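# Push all open drawers fully closed without disturbing anything

## Task

Close each open drawer completely so that it stays shut without the robot holding it. Do not move the cabinets or any other object from their starting positions. If the robot falls over or is left leaning, the task fails.

## Robot and tools

Robot: a Hello Robot Stretch 4 with a single arm. It has an omni-wheel base, a lift that rides up a mast, an arm that telescopes horizontally forward, a three-joint wrist (yaw, pitch, roll) and a two-finger gripper. It stands about 1.6 m tall, and its base reaches no more than 0.23 m from the base origin.

Frames: the base frame sits on the floor below the base centre, with x forward, y left and z up. hand_pose is reported in this frame and marks a point between the open fingertips. With all wrist joints at 0 its axes line up with the base axes, but the printed position may be slightly wrong. The odometry frame is the base frame as it was when the scene began. base_odometry comes only from wheel rotation, so wheel slip shows up as travel. Heading is in radians, left positive, from -3.142 to 3.142.

execute_actions(actions, cameras): actions is a list with exactly one action, or an empty list, which just reports the state and images. An action may contain base, joints or both, plus optional pace and contact_limits. The other kind of action is {"end_of_arm": "enable_torque"} on its own. The motions in one action start together.
- base takes one command only, and it is a relative move from the base's position in the most recent state report. translate_m is metres straight ahead, forward positive, -2 to 2. strafe_m is metres sideways, left positive, -2 to 2. rotate_rad turns in place, counter-clockwise positive, -3.2 to 3.2.
- joints is an object of absolute targets keyed by joint name, each a single number:
  - lift_m: 0 to 1.2 m.
  - arm_m: extension, 0 to 0.55 m.
  - wrist_yaw_rad: -1.134 to 4.276. 0 points forward, positive turns left, 3.14 is folded back, and above 3.4 it may hit the arm.
  - wrist_pitch_rad: -1.117 to 4.259. 0 is level and 1.57 points down.
  - wrist_roll_rad: -1.117 to 4.259. Positive is clockwise when viewed from behind the gripper.
  - gripper_m: fingertip gap, -0.038 to 0.141. Values below 0 squeeze the fingers together.
  Targets outside a joint's range are clamped and reported. Unknown keys or other invalid values cause the whole call to be rejected with no motion.
- pace: "slow", "default", "fast" or "max". Base speed is 0.1, 0.3, 0.4 or 0.6 m/s and turning 1, 2, 3 or 4 rad/s. Both are reduced when the lift is above 0.2 m.
- contact_limits: {"arm_m": value}, from 0 (gentlest) to 0.75 (strongest). The default is 0.5. It sets how much force the arm may use before it halts.
- cameras: a list drawn from head_camera, head_left_camera, head_right_camera, wrist_camera and all. Omitted, null or ["all"] returns every camera, and [] returns none. The pictures line gives the image order.
If you leave something out of an action, it may keep pushing toward its earlier target.

wait(seconds): 0 to 10. It sends no new command and returns the same kind of report.
zoom_image(camera, region): region is [x0, y0, x1, y1] in pixels of that camera's latest full image, measured from the top-left corner, and can be at most 504 by 504.
finished_scene(scene): ends the current scene, given by its number, once the last command has been held. It cannot be reversed. The result says whether the task succeeded. Ending a reply without any tool call also ends everything.

Result lines:
- base_status and joint_status show how each commanded motion finished. "done" for the base means the wheels turned the commanded amount, even if they slipped. "off_target" means the part stopped short and may still be pushing. "contact_stop_at_<key>" means that part hit something, dropped its target and now goes slack. "limit_stop_at_<name>" is a built-in limit. "limit_stop_at_tilt" means the robot is leaning more than 6 degrees: the lift, arm and wheels go slack and ignore commands until it straightens. "limit_stop_at_own_body" is a stop to avoid self-collision, which is likely when pitch is below -0.2 with roll below -0.4 or above 4. You can still move away from the body. "torque_fault" means a wrist or gripper motor has gone limp; send enable_torque to recover. Whenever any stop is reported, the remaining calls in that reply are skipped.
- on_its_own covers things you did not command. There, "held at" is the target a joint is holding, not its actual position.
- joint_positions: done tolerances are ±0.004 for lift, arm and gripper, ±0.02 for yaw and roll, and ±0.05 for pitch.
- lidar_m: 12 distances in metres for 30-degree sectors. The 1st points straight ahead and they go counter-clockwise (4th left, 7th behind, 10th right). "-" means nothing detected or closer than 0.25 m. It sees from about 0.15 m up to robot height, and can miss glass, thin legs and things behind the robot.
- wrist_depth_mm: a 7x7 grid of depths, 100 to 2000 mm, starting top-left. "-" means invalid. The robot's own body appears in it.
- turned_by_wheels vs turned_by_imu: a difference above about 0.1 rad suggests a collision or slip. The heading error is roughly their difference.
- base_tilt: degrees, with forward and right positive. It carries a fixed bias of up to about 1.5 degrees.
- motor_effort: percent of maximum, positive toward higher joint values, with the peak in brackets. Readings are noisy and offset. For wheel_0, wheel_1 and wheel_2, positive means turning right.

Cameras: head_camera is at the top of the mast, facing forward and down; turn the base to look elsewhere. head_left_camera and head_right_camera are fisheyes beside it that look more steeply down and show the base and arm. wrist_camera looks along the fingers, which appear near the bottom of its image.

Gripping: command a gap narrower than the object. The gripper reading and "done" do not confirm that something is held. A firm grip shows up in gripper effort. If the fingertips get stuck on a surface below them, raise the lift.

Cautions: to unfold the wrist at the start, send lift_m 0.4 and wrist_yaw_rad 0 together. Push drawers with a modest contact limit and at low height. Strong or high pushes, or driving and turning with more than 1 kg held and arm_m above 0.2, can tip the robot. Avoid drops, slams, hard hits, and shifting cabinets or other objects. Every drawer must stay shut after the robot lets go.

Each tool is called after "Call:" as name([rows], argument=value, ...), one row to a line, values as JSON.

## Session

I'll start by looking at the current state of the scene.

Call:
execute_actions(actions=[])

Scene clock: 0.00 s.
base_odometry: x=+0.000 y=+0.000 heading=+0.000 (m, m, rad; odometry frame)
turned_by_wheels: +0.000 (rad since the last result)
turned_by_imu: +0.000 (rad since the last result)
base_tilt: forward=+0.0 right=-0.6 (deg)
lidar_m: 1.19 1.88 0.87 1.06 1.14 1.72 0.99 1.98 2.11 2.26 2.05 1.18
base_status: not commanded
joint_positions: lift_m=+0.241 arm_m=+0.002 wrist_yaw_rad=+3.148 wrist_pitch_rad=+0.004 wrist_roll_rad=+0.019 gripper_m=+0.057
joint_status: not commanded
motor_effort: lift_m=+20 arm_m=+0 wrist_yaw_rad=-1 wrist_pitch_rad=-6 wrist_roll_rad=+0 gripper_m=-2 wheel_0=+0 wheel_1=+0 wheel_2=+0 (%)
hand_pose: x=-0.1161 y=+0.0855 z=+0.4183 quat_wxyz=(-0.003, -0.002, +0.010, +1.000) (m; base frame)
wrist_depth_mm: - 141 - - 1808 1618 1499 / - 126 259 - 1756 1618 1499 / - 120 161 1983 1808 1661 1499 / - 139 206 1336 1756 1618 1499 / 208 - - 1366 1756 1618 1499 / 1308 1618 199 1366 198 1499 1397 / 580 1008 1025 120 1008 960 1008
pictures: head_camera, head_left_camera, head_right_camera, wrist_camera
Images, in order (width x height): head_camera 420x560, head_left_camera 420x672, head_right_camera 420x672, wrist_camera 616x392.

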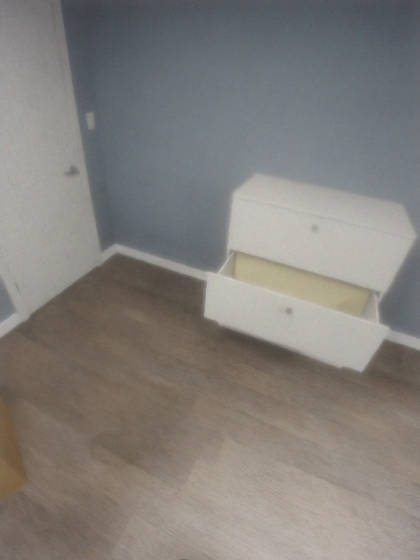

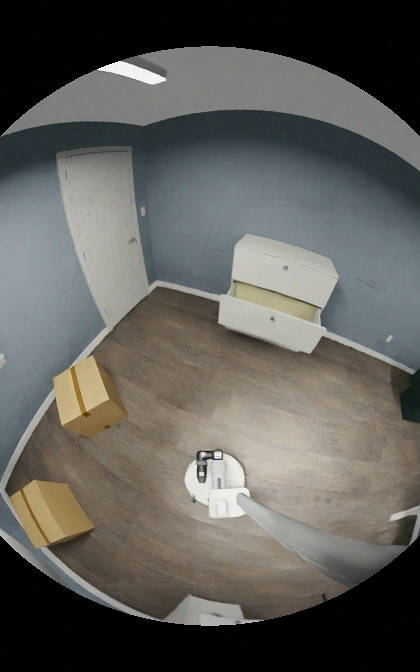

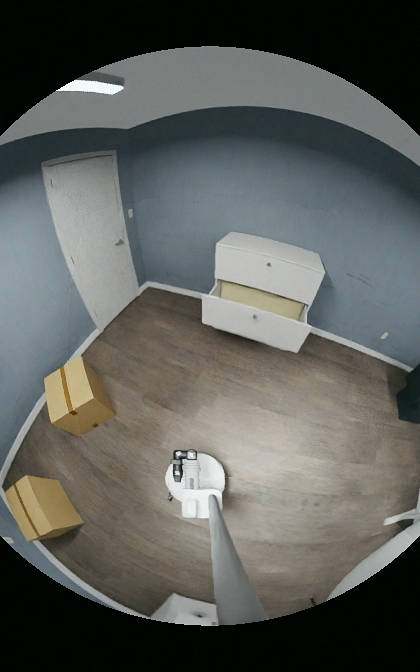

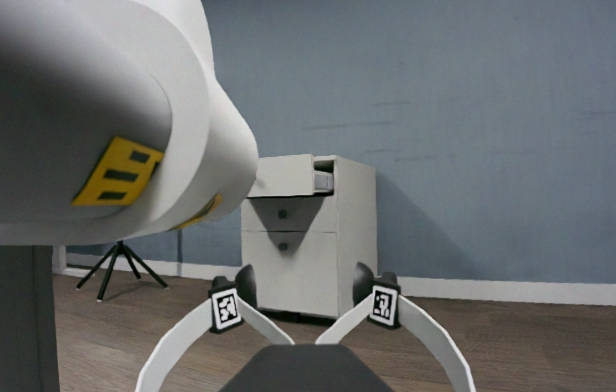

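The dresser ahead has an open middle drawer. The wrist camera, which is folded back, shows a second cabinet behind me with its top drawer slightly open. I'll unfold the wrist and turn to face the dresser squarely.

Call:
execute_actions([
  {"base": {"rotate_rad": -0.45}, "joints": {"lift_m": 0.4, "wrist_yaw_rad": 0.0, "wrist_pitch_rad": 0.0, "wrist_roll_rad": 0.0, "gripper_m": 0.0}},
])

Scene clock: 5.47 s.
base_odometry: x=+0.000 y=+0.000 heading=-0.449 (m, m, rad; odometry frame)
turned_by_wheels: -0.449 (rad since the last result)
turned_by_imu: -0.444 (rad since the last result)
base_tilt: forward=+0.1 right=-0.7 (deg)
lidar_m: 1.18 1.25 1.28 0.90 1.23 1.16 1.24 0.99 2.04 2.10 2.25 1.25
base_status: done
joint_positions: lift_m=+0.400 arm_m=+0.002 wrist_yaw_rad=+0.000 wrist_pitch_rad=+0.003 wrist_roll_rad=+0.000 gripper_m=+0.000
joint_status: all done
motor_effort: lift_m=+24(24) arm_m=+0(0) wrist_yaw_rad=+0(6) wrist_pitch_rad=-6(5) wrist_roll_rad=-1(2) gripper_m=-6(4) wheel_0=+2(8) wheel_1=+4(14) wheel_2=+2(7) (%)
hand_pose: x=+0.4615 y=-0.0873 z=+0.5772 quat_wxyz=(+1.000, +0.000, +0.001, +0.000) (m; base frame)
wrist_depth_mm: 1708 1708 1756 1756 1756 1756 1756 / 1708 1661 1708 1756 1756 1808 1808 / 1708 1708 1255 1255 1756 1808 1808 / 1661 960 960 976 991 1808 1756 / 1661 960 960 991 960 1756 1808 / 1708 1255 960 195 976 1756 1808 / 1397 1229 1255 118 1255 1308 1366
pictures: head_camera, head_left_camera, head_right_camera, wrist_camera
Images, in order (width x height): head_camera 420x560, head_left_camera 420x672, head_right_camera 420x672, wrist_camera 616x392.

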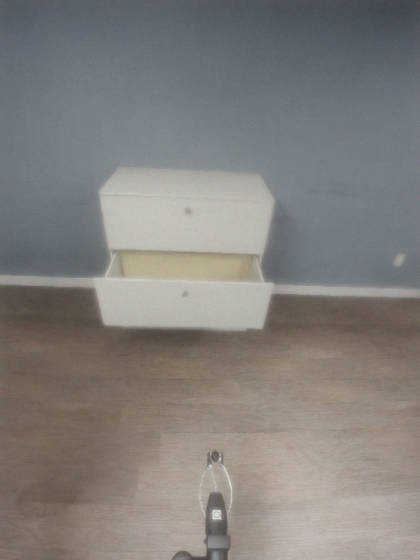

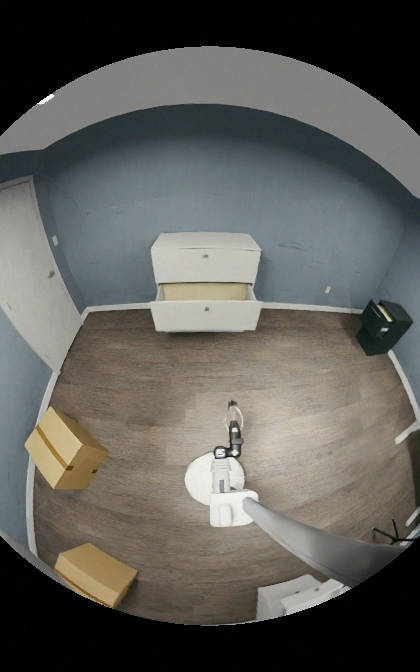

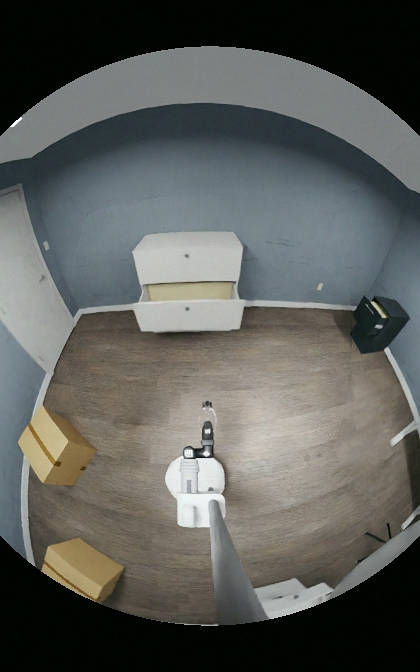

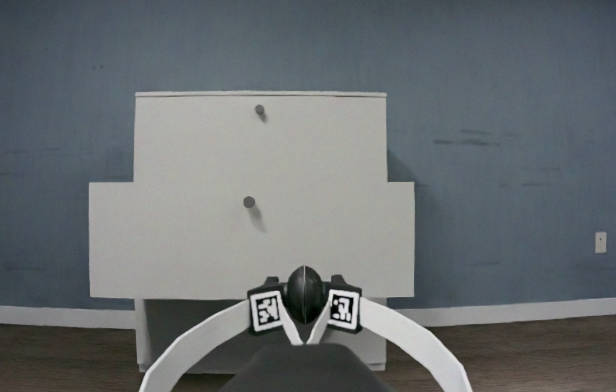

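The robot now faces the dresser almost squarely. The drawer face is about 0.96 m from the wrist camera and the dresser body about 1.255 m, so the drawer is open by roughly 0.3 m. The dark green cabinet in the right corner may also have an open drawer, and I'll check it later.

I'll strafe left to line the hand up with the middle of the drawer and lower the lift so I push at the middle of the face.

Call:
execute_actions([
  {"base": {"strafe_m": 0.145}, "joints": {"lift_m": 0.29}, "pace": "fast"},
], cameras=["head_camera", "wrist_camera"])

Scene clock: 9.03 s.
base_odometry: x=+0.063 y=+0.131 heading=-0.449 (m, m, rad; odometry frame)
turned_by_wheels: +0.000 (rad since the last result)
turned_by_imu: +0.000 (rad since the last result)
base_tilt: forward=+0.1 right=-0.6 (deg)
lidar_m: 1.16 1.22 1.01 0.72 0.95 1.08 1.74 1.02 2.21 2.26 2.39 1.23
base_status: done
joint_positions: lift_m=+0.290 arm_m=+0.002 wrist_yaw_rad=+0.000 wrist_pitch_rad=+0.002 wrist_roll_rad=+0.000 gripper_m=+0.000
joint_status: all done
motor_effort: lift_m=+16(20) arm_m=+0(0) wrist_yaw_rad=+1(0) wrist_pitch_rad=-6(7) wrist_roll_rad=-1(1) gripper_m=-4(2) wheel_0=+2(11) wheel_1=-1(15) wheel_2=+0(1) (%)
hand_pose: x=+0.4615 y=-0.0874 z=+0.4678 quat_wxyz=(+1.000, +0.000, +0.001, +0.000) (m; base frame)
wrist_depth_mm: 1708 1708 1708 1756 1756 1808 1808 / 1708 1708 1255 1255 1308 1756 1863 / 1661 1756 1255 1255 1281 1808 1808 / 1661 1708 976 976 976 1756 1808 / 1708 1708 976 976 991 1808 1756 / 1618 1661 1255 194 1281 1661 1618 / 1118 1078 1042 118 1042 1078 1138
pictures: head_camera, wrist_camera
Images, in order (width x height): head_camera 420x560, wrist_camera 616x392.

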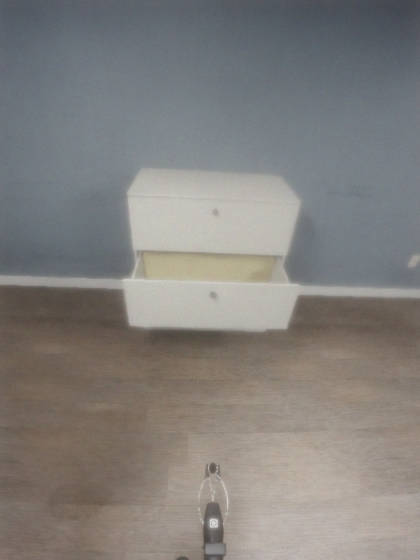

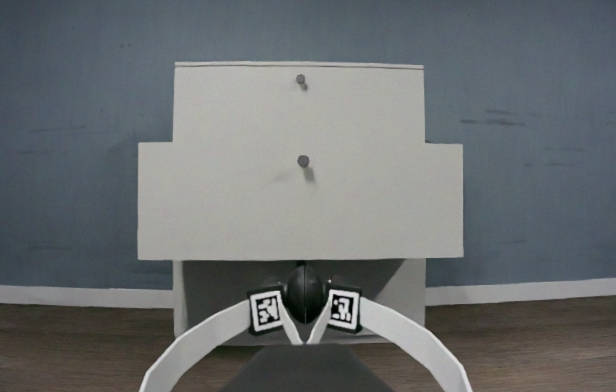

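The gripper is centred on the drawer face at mid-height. I'll drive forward and stop with the fingertips about 0.13 m short of the face, so the arm does the actual pushing.

Call:
execute_actions([
  {"base": {"translate_m": 0.65}, "pace": "fast"},
], cameras=["head_camera", "wrist_camera"])

Scene clock: 12.27 s.
base_odometry: x=+0.649 y=-0.151 heading=-0.449 (m, m, rad; odometry frame)
turned_by_wheels: +0.001 (rad since the last result)
turned_by_imu: +0.002 (rad since the last result)
base_tilt: forward=+0.1 right=-0.6 (deg)
lidar_m: 0.52 0.57 1.68 1.17 0.88 1.67 1.86 1.67 2.39 2.17 1.91 0.56
base_status: done
joint_positions: lift_m=+0.290 arm_m=+0.002 wrist_yaw_rad=+0.000 wrist_pitch_rad=+0.002 wrist_roll_rad=+0.000 gripper_m=+0.000
joint_status: not commanded
motor_effort: lift_m=+16(17) arm_m=+0(0) wrist_yaw_rad=+1(0) wrist_pitch_rad=-6(7) wrist_roll_rad=-1(1) gripper_m=-4(3) wheel_0=+2(6) wheel_1=+2(11) wheel_2=+2(15) (%)
hand_pose: x=+0.4615 y=-0.0874 z=+0.4678 quat_wxyz=(+1.000, +0.000, +0.001, +0.000) (m; base frame)
wrist_depth_mm: 330 477 480 488 492 647 1138 / 327 330 334 336 342 345 349 / 327 330 334 338 342 347 349 / 327 330 334 338 340 343 347 / 325 330 332 336 338 343 345 / 324 327 330 195 338 342 345 / 325 327 330 118 336 343 640
pictures: head_camera, wrist_camera
Images, in order (width x height): head_camera 420x560, wrist_camera 616x392.

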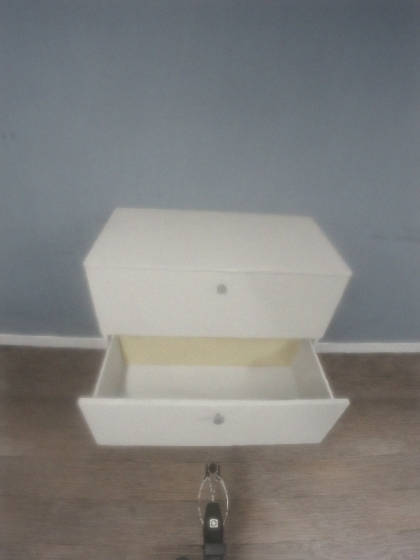

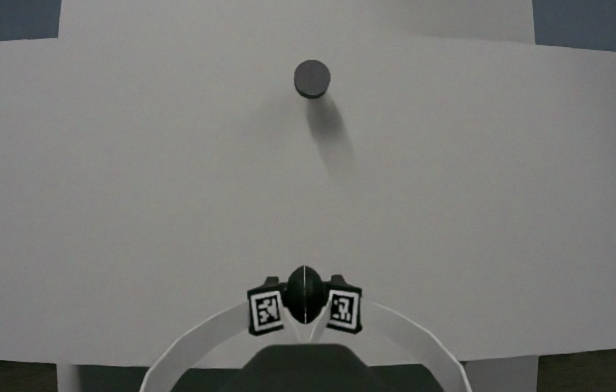

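The fingertips are about 0.14 m from the drawer face, and closing needs roughly another 0.29 m of travel. I'll push with the arm using a low contact limit, so it stops gently when the drawer bottoms out instead of shoving the dresser.

Call:
execute_actions([
  {"joints": {"arm_m": 0.44}, "contact_limits": {"arm_m": 0.3}},
], cameras=["head_camera", "wrist_camera"])

Scene clock: 14.10 s.
base_odometry: x=+0.649 y=-0.151 heading=-0.449 (m, m, rad; odometry frame)
turned_by_wheels: +0.000 (rad since the last result)
turned_by_imu: +0.003 (rad since the last result)
base_tilt: forward=+0.0 right=-0.6 (deg)
lidar_m: 0.64 0.71 1.70 1.15 0.85 1.67 1.83 1.65 2.35 2.16 1.90 0.68
base_status: not commanded
joint_positions: lift_m=+0.290 arm_m=+0.126 wrist_yaw_rad=+0.000 wrist_pitch_rad=+0.002 wrist_roll_rad=+0.000 gripper_m=+0.000
joint_status: arm_m contact_stop (moved +0.123 of +0.438)
on_its_own: arm_m is slack since a contact_stop (your +0.440 is given up)
motor_effort: lift_m=+17(17) arm_m=+0(26) wrist_yaw_rad=+0(42) wrist_pitch_rad=-6(7) wrist_roll_rad=-1(1) gripper_m=-7(7) wheel_0=+1(4) wheel_1=+0(4) wheel_2=+0(11) (%)
contact_limits: arm_m 0.3
hand_pose: x=+0.5849 y=-0.0875 z=+0.4678 quat_wxyz=(+1.000, +0.000, +0.001, +0.000) (m; base frame)
wrist_depth_mm: 496 418 424 430 512 521 521 / 336 342 343 345 351 353 357 / 336 340 343 345 349 353 357 / 336 338 342 345 349 351 355 / 334 338 342 345 347 351 355 / 334 336 340 195 347 351 353 / 334 338 342 118 345 351 517
pictures: head_camera, wrist_camera
Images, in order (width x height): head_camera 420x560, wrist_camera 616x392.

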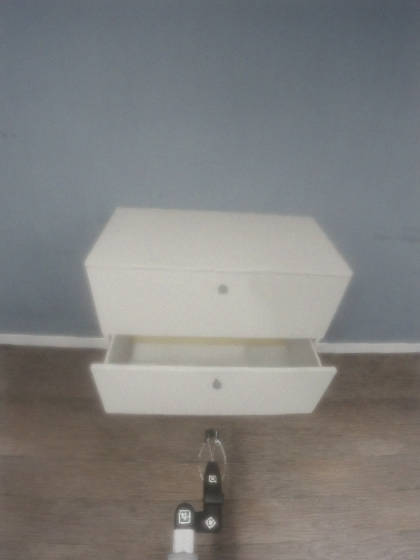

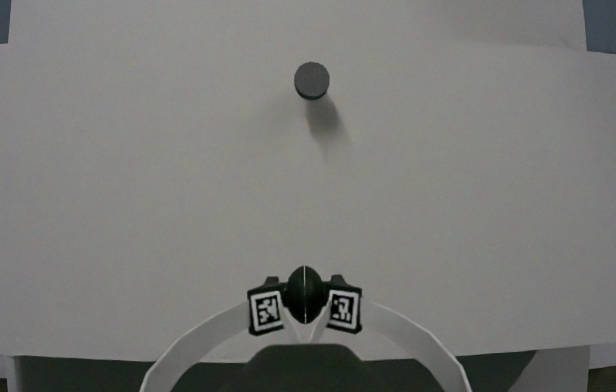

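The arm contact-stopped early, but the drawer did move in about 0.13 m. The depth readings show the fingertips were already almost touching the face when the base stopped. About 0.17 m is left. I'll push again more slowly, with the default contact limit and a target set right at the closed position.

Call:
execute_actions([
  {"joints": {"arm_m": 0.30}, "contact_limits": {"arm_m": 0.5}, "pace": "slow"},
], cameras=["head_camera", "wrist_camera"])

Scene clock: 18.03 s.
base_odometry: x=+0.649 y=-0.151 heading=-0.449 (m, m, rad; odometry frame)
turned_by_wheels: +0.000 (rad since the last result)
turned_by_imu: +0.000 (rad since the last result)
base_tilt: forward=+0.0 right=-0.6 (deg)
lidar_m: 0.72 0.77 1.73 1.18 0.88 1.67 1.87 1.64 2.38 2.18 1.89 0.74
base_status: not commanded
joint_positions: lift_m=+0.290 arm_m=+0.298 wrist_yaw_rad=-0.001 wrist_pitch_rad=+0.002 wrist_roll_rad=+0.000 gripper_m=+0.000
joint_status: all done
motor_effort: lift_m=+17(17) arm_m=+11(12) wrist_yaw_rad=+1(12) wrist_pitch_rad=-6(6) wrist_roll_rad=-1(0) gripper_m=-6(4) wheel_0=+1(1) wheel_1=+0(0) wheel_2=-2(2) (%)
contact_limits: arm_m 0.5
hand_pose: x=+0.7575 y=-0.0876 z=+0.4679 quat_wxyz=(+1.000, +0.000, +0.001, +0.000) (m; base frame)
wrist_depth_mm: 232 236 237 229 242 245 247 / 232 234 236 240 242 244 246 / 232 234 236 238 241 244 246 / 231 234 236 238 240 243 246 / 230 233 236 237 241 242 245 / 230 232 234 195 238 242 244 / 229 231 234 118 238 241 244
pictures: head_camera, wrist_camera
Images, in order (width x height): head_camera 420x560, wrist_camera 616x392.

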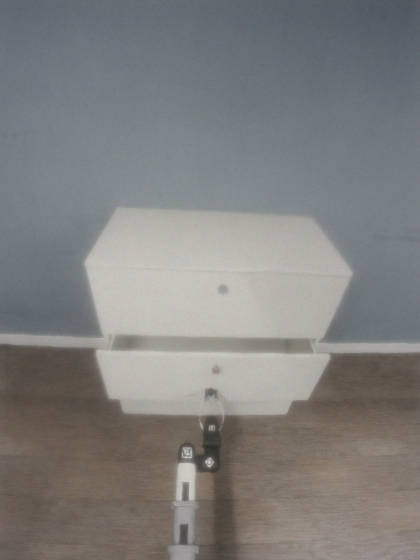

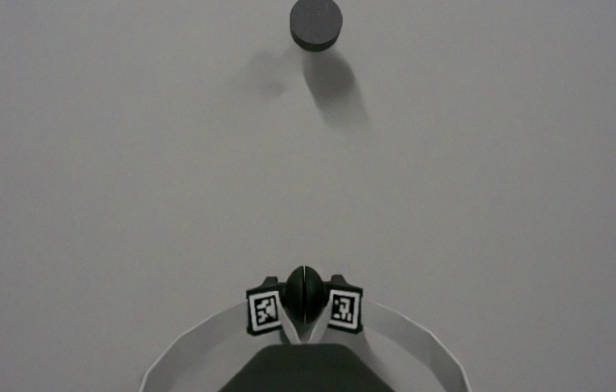

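The slow push worked and only needed about 12% arm effort. From the depth readings and the head image, roughly 0.1 m is still open. I'll keep pushing slowly with a light contact limit so the arm stops as soon as the drawer bottoms out.

Call:
execute_actions([
  {"joints": {"arm_m": 0.415}, "contact_limits": {"arm_m": 0.25}, "pace": "slow"},
], cameras=["head_camera", "wrist_camera"])

Scene clock: 20.50 s.
base_odometry: x=+0.648 y=-0.151 heading=-0.450 (m, m, rad; odometry frame)
turned_by_wheels: +0.000 (rad since the last result)
turned_by_imu: +0.000 (rad since the last result)
base_tilt: forward=+0.0 right=-0.6 (deg)
lidar_m: 0.81 0.82 1.68 1.18 0.88 1.66 1.89 1.63 2.37 2.16 1.91 0.89
base_status: not commanded
joint_positions: lift_m=+0.290 arm_m=+0.401 wrist_yaw_rad=-0.007 wrist_pitch_rad=+0.001 wrist_roll_rad=+0.000 gripper_m=+0.000
joint_status: arm_m contact_stop (moved +0.103 of +0.117)
on_its_own: arm_m is slack since a contact_stop (your +0.415 is given up); wrist_yaw_rad is at rest, and its effort (+21) is outside its rest range (-13 to +13)
motor_effort: lift_m=+17(17) arm_m=+0(23) wrist_yaw_rad=+21(27) wrist_pitch_rad=-3(6) wrist_roll_rad=-1(1) gripper_m=+1(4) wheel_0=+4(4) wheel_1=+0(0) wheel_2=-9(9) (%)
contact_limits: arm_m 0.25
hand_pose: x=+0.8600 y=-0.0895 z=+0.4682 quat_wxyz=(+1.000, +0.000, +0.001, -0.004) (m; base frame)
wrist_depth_mm: 227 229 232 233 237 241 243 / 226 229 232 234 236 240 243 / 226 229 231 234 236 239 241 / 225 227 230 234 236 238 241 / 224 227 229 232 235 238 240 / 224 227 187 200 234 238 240 / 224 225 229 122 234 236 239
pictures: head_camera, wrist_camera
Images, in order (width x height): head_camera 420x560, wrist_camera 616x392.

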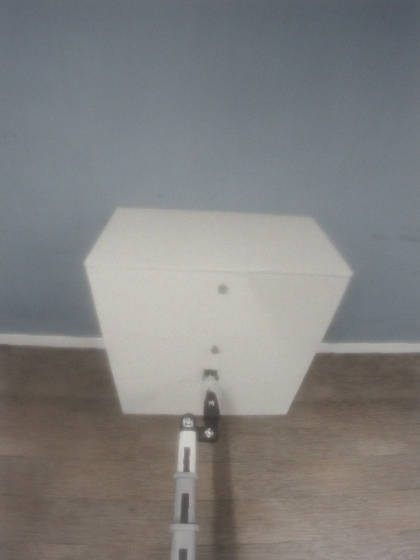

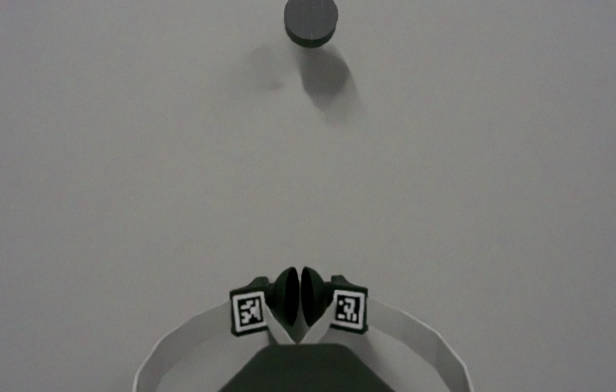

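The first drawer is now flush with the dresser; the arm contact-stopped at the expected distance. Next I'll retract the arm and turn toward the dark green cabinet in the right corner to see whether its drawer is open.

Call:
execute_actions([
  {"base": {"rotate_rad": -1.13}, "joints": {"arm_m": 0.0}, "pace": "fast"},
])

Scene clock: 23.37 s.
base_odometry: x=+0.648 y=-0.151 heading=-1.580 (m, m, rad; odometry frame)
turned_by_wheels: -1.130 (rad since the last result)
turned_by_imu: -1.118 (rad since the last result)
base_tilt: forward=+0.0 right=-0.6 (deg)
lidar_m: 2.12 0.91 0.80 0.82 1.73 1.62 0.85 1.18 1.66 1.64 2.40 2.37
base_status: done
joint_positions: lift_m=+0.290 arm_m=+0.004 wrist_yaw_rad=+0.000 wrist_pitch_rad=+0.002 wrist_roll_rad=+0.000 gripper_m=+0.000
joint_status: all done
joint sent to its limit — the command would take arm_m past its lower limit, so that joint was sent only as far as its limit.
motor_effort: lift_m=+17(17) arm_m=-9(10) wrist_yaw_rad=+1(20) wrist_pitch_rad=-6(7) wrist_roll_rad=-1(1) gripper_m=-6(5) wheel_0=+1(15) wheel_1=+0(11) wheel_2=+0(9) (%)
hand_pose: x=+0.4631 y=-0.0875 z=+0.4678 quat_wxyz=(+1.000, +0.000, +0.001, +0.000) (m; base frame)
wrist_depth_mm: 1205 1499 - - - - - / 1205 1537 - - - - - / 1205 1537 - - - - - / 1205 1537 - - - - - / 1205 1499 - - - - - / 1205 1464 1537 195 1576 1708 1618 / 1138 1098 1042 118 1042 1078 1138
pictures: head_camera, head_left_camera, head_right_camera, wrist_camera
Images, in order (width x height): head_camera 420x560, head_left_camera 420x672, head_right_camera 420x672, wrist_camera 616x392.

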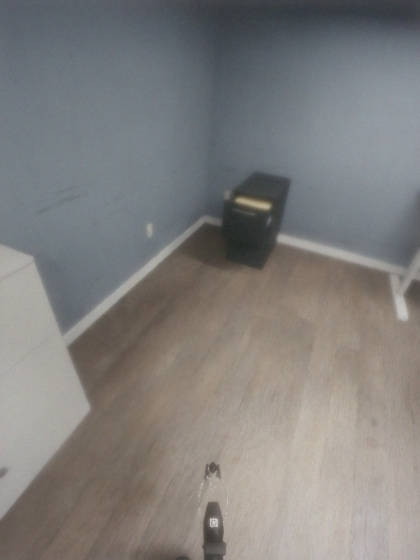

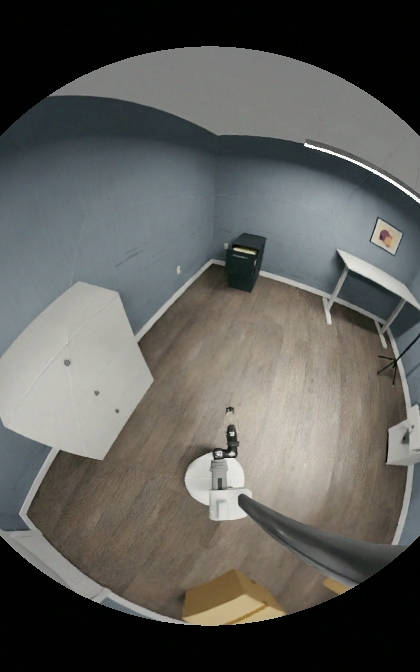

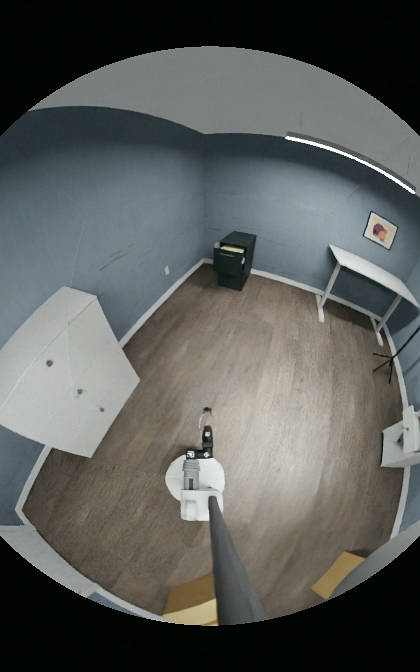

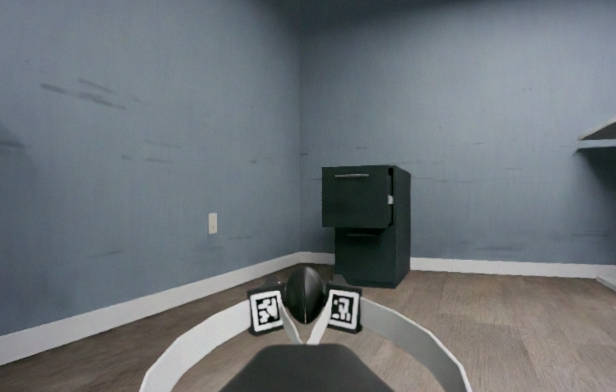

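The green file cabinet's top drawer is open a little; the yellow interior shows from above. I'm seeing its right side, so I need to face the back wall squarely and move over to line up with its front. I'll rotate first.

Call:
execute_actions([
  {"base": {"rotate_rad": -0.39}, "pace": "fast"},
], cameras=["head_camera", "wrist_camera"])

Scene clock: 25.93 s.
base_odometry: x=+0.648 y=-0.151 heading=-1.969 (m, m, rad; odometry frame)
turned_by_wheels: -0.390 (rad since the last result)
turned_by_imu: -0.385 (rad since the last result)
base_tilt: forward=+0.0 right=-0.6 (deg)
lidar_m: 2.15 1.79 0.85 0.81 0.86 1.68 1.11 0.90 1.65 1.65 1.67 2.38
base_status: done
joint_positions: lift_m=+0.290 arm_m=+0.004 wrist_yaw_rad=+0.000 wrist_pitch_rad=+0.002 wrist_roll_rad=+0.000 gripper_m=+0.000
joint_status: not commanded
motor_effort: lift_m=+17(17) arm_m=-9(9) wrist_yaw_rad=+1(2) wrist_pitch_rad=-6(6) wrist_roll_rad=-1(1) gripper_m=-6(5) wheel_0=+1(8) wheel_1=+2(11) wheel_2=+0(10) (%)
hand_pose: x=+0.4631 y=-0.0874 z=+0.4678 quat_wxyz=(+1.000, +0.000, +0.001, +0.000) (m; base frame)
wrist_depth_mm: 1808 - - - - - - / 1863 - - - - - - / 1808 - - - - - - / 1808 - 1921 - - - - / 1808 - - - - - - / 1618 1708 1537 195 1537 1661 1618 / 1138 1098 1042 118 1025 1078 1118
pictures: head_camera, wrist_camera
Images, in order (width x height): head_camera 420x560, wrist_camera 616x392.

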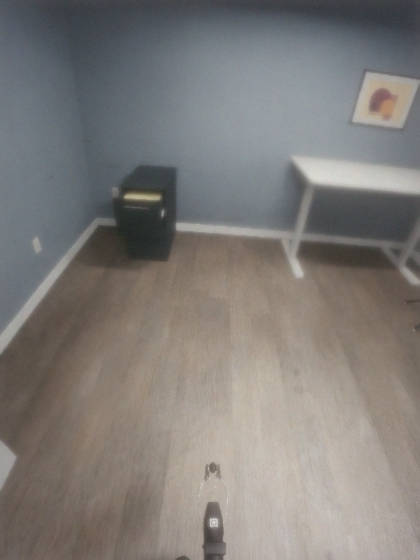

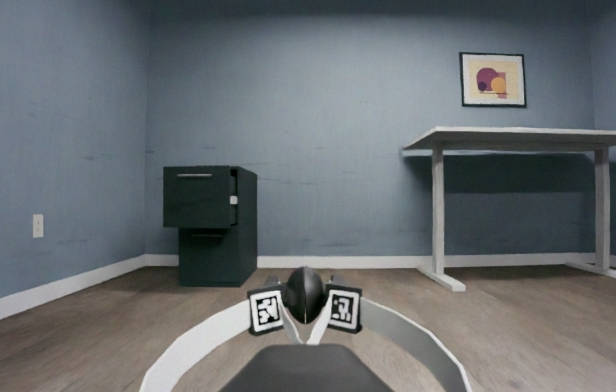

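The robot is now roughly square to the back wall. The green cabinet's drawer face is about 1.9 m ahead and about 0.62 m to the left of my hand. The dresser is only about 0.8 m away on my left, so I need to drive past it before strafing.

Call:
execute_actions([
  {"base": {"translate_m": 1.45}, "pace": "fast"},
], cameras=["head_camera", "wrist_camera"])

Scene clock: 32.23 s.
base_odometry: x=+0.086 y=-1.488 heading=-1.969 (m, m, rad; odometry frame)
turned_by_wheels: +0.001 (rad since the last result)
turned_by_imu: +0.002 (rad since the last result)
base_tilt: forward=+0.1 right=-0.6 (deg)
lidar_m: 1.05 0.78 1.26 1.24 1.19 1.19 2.24 2.39 1.77 1.97 1.16 1.20
base_status: done
joint_positions: lift_m=+0.290 arm_m=+0.004 wrist_yaw_rad=+0.000 wrist_pitch_rad=+0.002 wrist_roll_rad=+0.000 gripper_m=+0.000
joint_status: not commanded
motor_effort: lift_m=+17(17) arm_m=-9(9) wrist_yaw_rad=+0(1) wrist_pitch_rad=-6(6) wrist_roll_rad=-1(1) gripper_m=-2(6) wheel_0=+1(10) wheel_1=+3(6) wheel_2=+2(10) (%)
hand_pose: x=+0.4631 y=-0.0874 z=+0.4678 quat_wxyz=(+1.000, +0.000, +0.001, +0.000) (m; base frame)
wrist_depth_mm: 1430 1430 1464 1430 1397 1397 1366 / 1430 1430 1430 1397 1397 1397 1255 / 549 798 1430 1397 1397 1397 1366 / 549 750 1397 1397 1397 1366 1366 / 554 750 1397 1397 1397 1397 1397 / 715 741 1025 194 1397 1397 1366 / 715 715 1025 118 1042 1078 1138
pictures: head_camera, wrist_camera
Images, in order (width x height): head_camera 420x560, wrist_camera 616x392.

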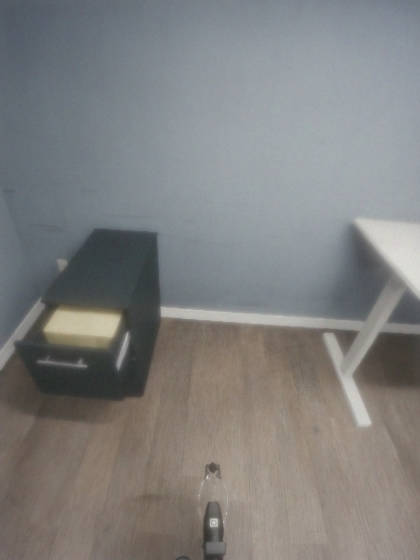

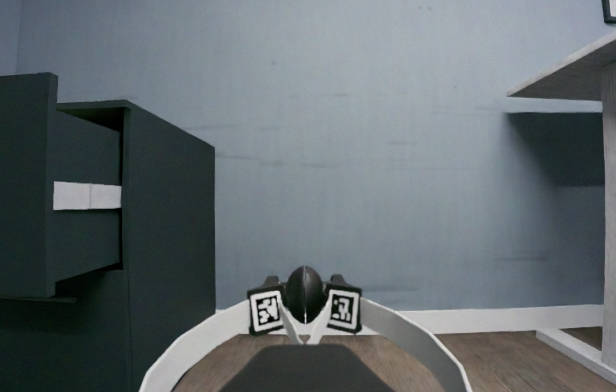

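The green drawer's face is about 0.55 m from the wrist camera and the cabinet body about 0.73 m, so it's open by roughly 0.18 m. The drawer's middle is about 0.63 m to the left of my hand, so I'll strafe left to line up.

Call:
execute_actions([
  {"base": {"strafe_m": 0.63}, "pace": "fast"},
], cameras=["head_camera", "wrist_camera"])

Scene clock: 35.63 s.
base_odometry: x=+0.667 y=-1.732 heading=-1.969 (m, m, rad; odometry frame)
turned_by_wheels: +0.000 (rad since the last result)
turned_by_imu: +0.002 (rad since the last result)
base_tilt: forward=+0.1 right=-0.7 (deg)
lidar_m: 0.68 0.85 0.63 0.59 0.66 0.80 0.85 2.47 2.38 2.54 1.69 0.71
base_status: done
joint_positions: lift_m=+0.290 arm_m=+0.004 wrist_yaw_rad=+0.000 wrist_pitch_rad=+0.002 wrist_roll_rad=+0.000 gripper_m=+0.000
joint_status: not commanded
motor_effort: lift_m=+17(17) arm_m=-9(9) wrist_yaw_rad=+1(1) wrist_pitch_rad=-6(7) wrist_roll_rad=+0(1) gripper_m=-2(5) wheel_0=+2(14) wheel_1=+0(14) wheel_2=+1(2) (%)
hand_pose: x=+0.4631 y=-0.0874 z=+0.4678 quat_wxyz=(+1.000, +0.000, +0.001, +0.000) (m; base frame)
wrist_depth_mm: 917 1336 1499 1430 1430 1430 1397 / 931 1336 1464 521 517 1430 1430 / 931 1336 521 521 512 1397 1397 / 946 1366 521 517 517 1430 1430 / 931 1336 521 521 512 1397 1397 / 917 1336 521 195 512 1397 1397 / 904 1098 1042 118 732 1078 1118
pictures: head_camera, wrist_camera
Images, in order (width x height): head_camera 420x560, wrist_camera 616x392.

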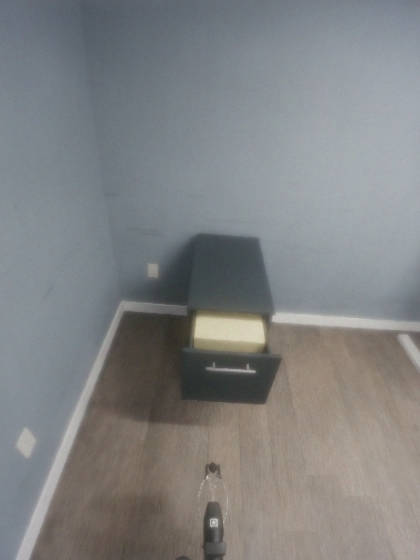

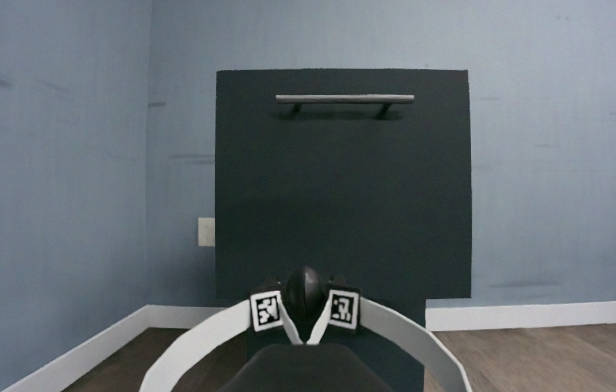

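The hand is only about 5 cm left of the drawer's middle on a 41 cm wide face, which is close enough. The fingertips are about 0.285 m from the face, and the drawer is open by about 0.21 m. I'll drive up until they're nearly touching.

Call:
execute_actions([
  {"base": {"translate_m": 0.24}},
], cameras=["wrist_camera"])

Scene clock: 38.47 s.
base_odometry: x=+0.574 y=-1.953 heading=-1.968 (m, m, rad; odometry frame)
turned_by_wheels: +0.000 (rad since the last result)
turned_by_imu: +0.001 (rad since the last result)
base_tilt: forward=+0.0 right=-0.6 (deg)
lidar_m: 0.48 0.84 0.62 0.60 0.63 0.95 1.06 2.68 2.45 2.06 1.56 0.48
base_status: done
joint_positions: lift_m=+0.290 arm_m=+0.004 wrist_yaw_rad=+0.000 wrist_pitch_rad=+0.002 wrist_roll_rad=+0.000 gripper_m=+0.000
joint_status: not commanded
motor_effort: lift_m=+17(17) arm_m=-9(10) wrist_yaw_rad=+1(1) wrist_pitch_rad=-7(6) wrist_roll_rad=-1(1) gripper_m=-4(5) wheel_0=+1(6) wheel_1=+3(5) wheel_2=-1(11) (%)
hand_pose: x=+0.4631 y=-0.0874 z=+0.4678 quat_wxyz=(+1.000, +0.000, +0.001, +0.000) (m; base frame)
wrist_depth_mm: 891 1118 285 283 281 278 277 / 917 1138 283 283 281 278 278 / 917 1160 283 281 279 277 276 / 917 1138 283 282 279 278 276 / 904 1160 282 281 278 277 276 / 904 1118 281 194 277 276 274 / 891 1042 281 118 277 276 274
pictures: wrist_camera
Images, in order (width x height): wrist_camera 616x392.

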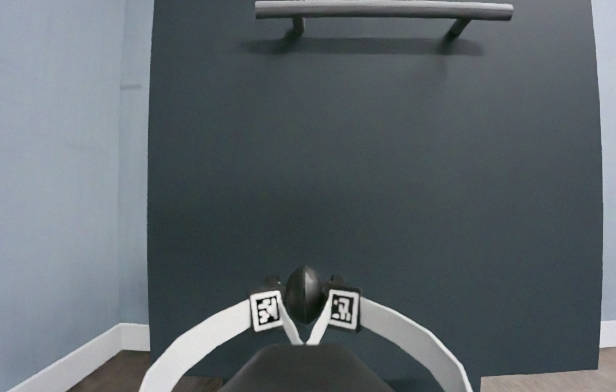

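The fingertips are about 4.5 cm from the face. I'll push slowly with the arm and a light contact limit, aiming just past the fully closed position.

Call:
execute_actions([
  {"joints": {"arm_m": 0.275}, "contact_limits": {"arm_m": 0.25}, "pace": "slow"},
], cameras=["head_camera", "wrist_camera"])

Scene clock: 42.77 s.
base_odometry: x=+0.574 y=-1.953 heading=-1.969 (m, m, rad; odometry frame)
turned_by_wheels: +0.000 (rad since the last result)
turned_by_imu: +0.000 (rad since the last result)
base_tilt: forward=+0.1 right=-0.6 (deg)
lidar_m: 0.68 0.84 0.60 0.58 0.66 0.92 1.07 2.67 2.46 2.06 1.57 0.67
base_status: not commanded
joint_positions: lift_m=+0.290 arm_m=+0.273 wrist_yaw_rad=-0.004 wrist_pitch_rad=+0.002 wrist_roll_rad=+0.000 gripper_m=+0.000
joint_status: all done
motor_effort: lift_m=+17(17) arm_m=+13(20) wrist_yaw_rad=+12(24) wrist_pitch_rad=-3(7) wrist_roll_rad=-1(0) gripper_m=-5(7) wheel_0=+1(1) wheel_1=+3(3) wheel_2=-5(9) (%)
contact_limits: arm_m 0.25
hand_pose: x=+0.7316 y=-0.0886 z=+0.4679 quat_wxyz=(+1.000, +0.000, +0.001, -0.002) (m; base frame)
wrist_depth_mm: 878 946 238 237 236 235 233 / 891 960 238 237 236 235 234 / 904 960 237 236 235 234 233 / 917 238 237 236 234 234 232 / 904 237 236 235 234 232 232 / 891 946 236 200 233 232 231 / 891 931 236 120 232 231 230
pictures: head_camera, wrist_camera
Images, in order (width x height): head_camera 420x560, wrist_camera 616x392.

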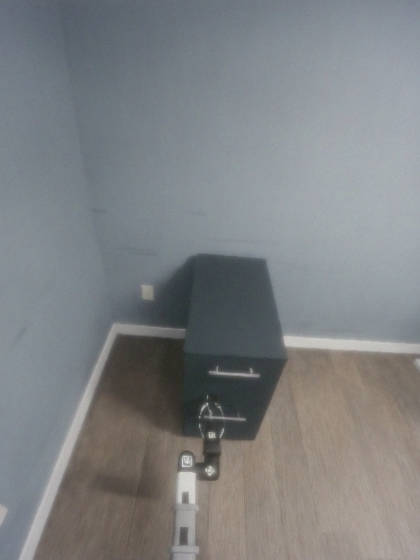

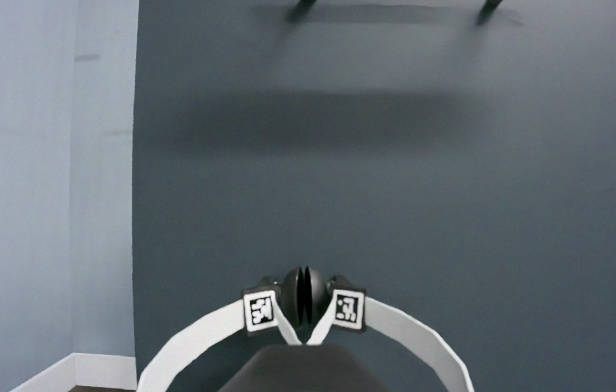

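The arm reached its target without a contact stop, so I can't be sure the drawer has bottomed out. I'll give it one more small, gentle push. An immediate contact stop will confirm it's fully shut.

Call:
execute_actions([
  {"joints": {"arm_m": 0.295}, "contact_limits": {"arm_m": 0.25}, "pace": "slow"},
], cameras=["head_camera"])

Scene clock: 45.37 s.
base_odometry: x=+0.574 y=-1.953 heading=-1.969 (m, m, rad; odometry frame)
turned_by_wheels: +0.000 (rad since the last result)
turned_by_imu: +0.000 (rad since the last result)
base_tilt: forward=+0.0 right=-0.6 (deg)
lidar_m: 0.66 0.85 0.62 0.60 0.65 0.95 1.06 2.67 2.43 2.07 1.59 0.71
base_status: not commanded
joint_positions: lift_m=+0.290 arm_m=+0.276 wrist_yaw_rad=-0.009 wrist_pitch_rad=+0.001 wrist_roll_rad=+0.000 gripper_m=+0.000
joint_status: arm_m contact_stop (moved +0.004 of +0.022)
on_its_own: arm_m is slack since a contact_stop (your +0.295 is given up); wrist_yaw_rad is at rest, and its effort (+25) is outside its rest range (-13 to +13)
motor_effort: lift_m=+17(17) arm_m=+0(22) wrist_yaw_rad=+25(31) wrist_pitch_rad=-1(4) wrist_roll_rad=-2(0) gripper_m=+0(3) wheel_0=+1(1) wheel_1=+3(3) wheel_2=-10(11) (%)
contact_limits: arm_m 0.25
hand_pose: x=+0.7350 y=-0.0899 z=+0.4682 quat_wxyz=(+1.000, +0.000, +0.000, -0.004) (m; base frame)
wrist_depth_mm: 891 946 236 234 234 232 231 / 891 236 235 234 233 232 231 / 904 236 234 233 232 231 230 / 904 235 234 233 232 230 229 / 904 235 233 232 231 229 229 / 891 234 188 203 230 230 229 / 891 233 232 118 230 229 229
pictures: head_camera
Images, in order (width x height): head_camera 420x560.

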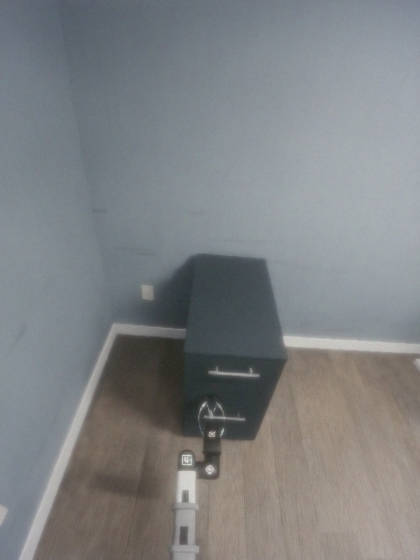

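The arm contact-stopped right away after moving only 4 mm, so the green drawer is fully shut. Now I'll retract the arm and turn right about 90° toward the white cabinet that was behind my start position.

Call:
execute_actions([
  {"base": {"rotate_rad": -1.57}, "joints": {"arm_m": 0.0}, "pace": "fast"},
])

Scene clock: 47.40 s.
base_odometry: x=+0.574 y=-1.953 heading=+2.744 (m, m, rad; odometry frame)
turned_by_wheels: -1.570 (rad since the last result)
turned_by_imu: -1.553 (rad since the last result)
base_tilt: forward=+0.0 right=-0.7 (deg)
lidar_m: 1.94 1.57 0.68 0.68 0.83 0.60 0.60 0.66 0.91 1.06 2.68 2.45
base_status: done
joint_positions: lift_m=+0.290 arm_m=+0.004 wrist_yaw_rad=+0.000 wrist_pitch_rad=+0.002 wrist_roll_rad=+0.000 gripper_m=+0.000
joint_status: all done
joint sent to its limit — the command would take arm_m past its lower limit, so that joint was sent only as far as its limit.
motor_effort: lift_m=+17(17) arm_m=-9(10) wrist_yaw_rad=+1(25) wrist_pitch_rad=-7(6) wrist_roll_rad=-1(1) gripper_m=-4(4) wheel_0=+2(12) wheel_1=+3(16) wheel_2=-2(9) (%)
hand_pose: x=+0.4631 y=-0.0875 z=+0.4677 quat_wxyz=(+1.000, +0.000, +0.001, +0.000) (m; base frame)
wrist_depth_mm: 1863 - - - - - - / 1708 - - - - - - / 1618 - - - - - - / 1708 - - - - - - / 1708 - - - - - - / 1366 1708 1537 194 1537 1661 1618 / 1138 1098 1042 118 1042 1098 1138
pictures: head_camera, head_left_camera, head_right_camera, wrist_camera
Images, in order (width x height): head_camera 420x560, head_left_camera 420x672, head_right_camera 420x672, wrist_camera 616x392.

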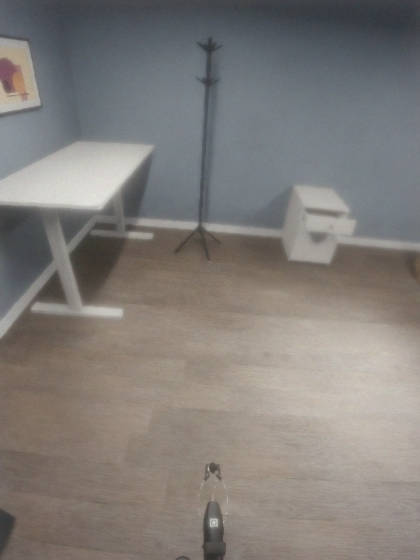

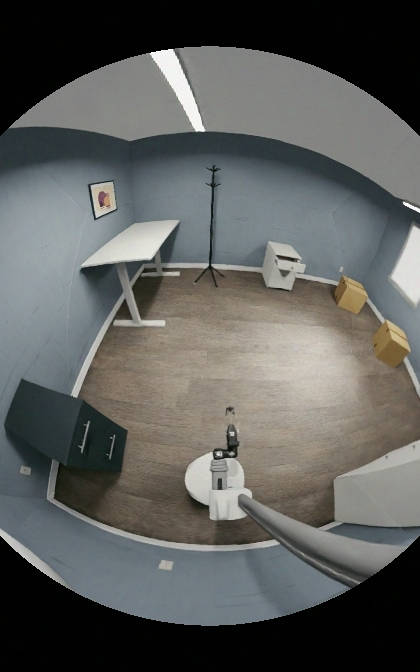

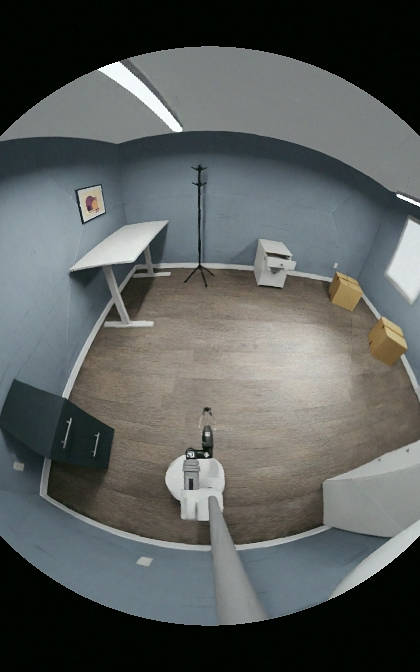

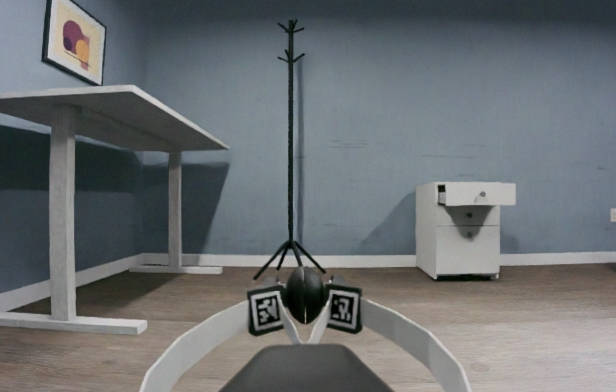

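The green cabinet shows as closed in the fisheye view. The small white cabinet against the far wall has its shallow top drawer pulled out. It sits about 2 m ahead and about 1 m to the right. Two things to avoid on the way:

- **Coat rack:** it stands almost directly ahead, so I can't drive the full distance in one straight move.
- **Dresser:** it's close on my right, so I can't strafe right yet.

I'll drive forward part of the way first and raise the lift toward that drawer's height.

Call:
execute_actions([
  {"base": {"translate_m": 1.25}, "joints": {"lift_m": 0.37}, "pace": "fast"},
], cameras=["head_camera", "wrist_camera"])

Scene clock: 53.13 s.
base_odometry: x=-0.579 y=-1.470 heading=+2.745 (m, m, rad; odometry frame)
turned_by_wheels: +0.000 (rad since the last result)
turned_by_imu: +0.001 (rad since the last result)
base_tilt: forward=+0.1 right=-0.6 (deg)
lidar_m: 1.26 0.69 0.54 1.12 1.24 1.12 1.82 1.79 2.06 2.46 1.41 1.38
base_status: done
joint_positions: lift_m=+0.370 arm_m=+0.004 wrist_yaw_rad=+0.000 wrist_pitch_rad=+0.002 wrist_roll_rad=+0.000 gripper_m=+0.000
joint_status: all done
motor_effort: lift_m=+23(26) arm_m=-9(9) wrist_yaw_rad=+0(1) wrist_pitch_rad=-6(5) wrist_roll_rad=-1(2) gripper_m=-2(1) wheel_0=+1(10) wheel_1=+3(10) wheel_2=+1(13) (%)
hand_pose: x=+0.4631 y=-0.0874 z=+0.5473 quat_wxyz=(+1.000, +0.000, +0.001, +0.000) (m; base frame)
wrist_depth_mm: 1708 1661 1708 1661 1618 1618 1618 / 917 1661 1708 1661 1618 1618 1618 / 1397 1661 1661 1618 1618 1618 1576 / 1661 1708 1618 1618 1618 1618 1308 / 1618 1661 1661 1661 1618 1618 1138 / 1537 1618 1618 194 1618 1576 1160 / 1308 1255 1205 118 1182 1255 1138
pictures: head_camera, wrist_camera
Images, in order (width x height): head_camera 420x560, wrist_camera 616x392.

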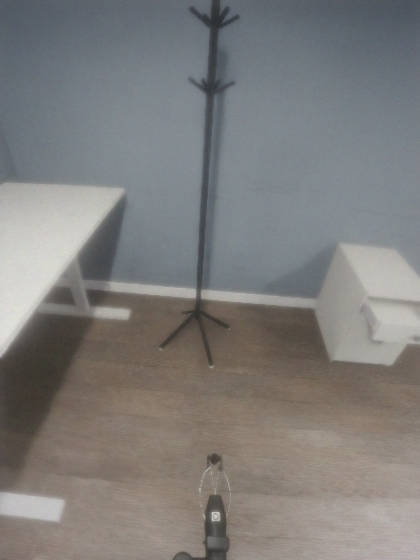

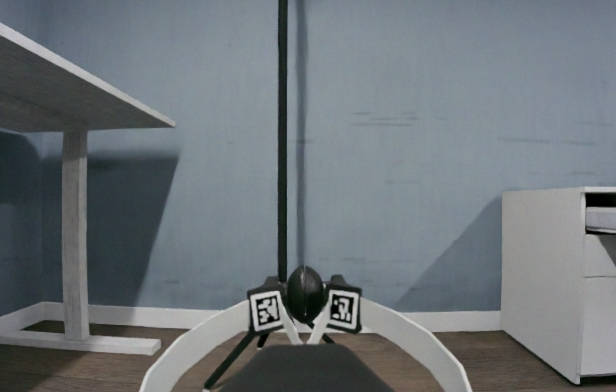

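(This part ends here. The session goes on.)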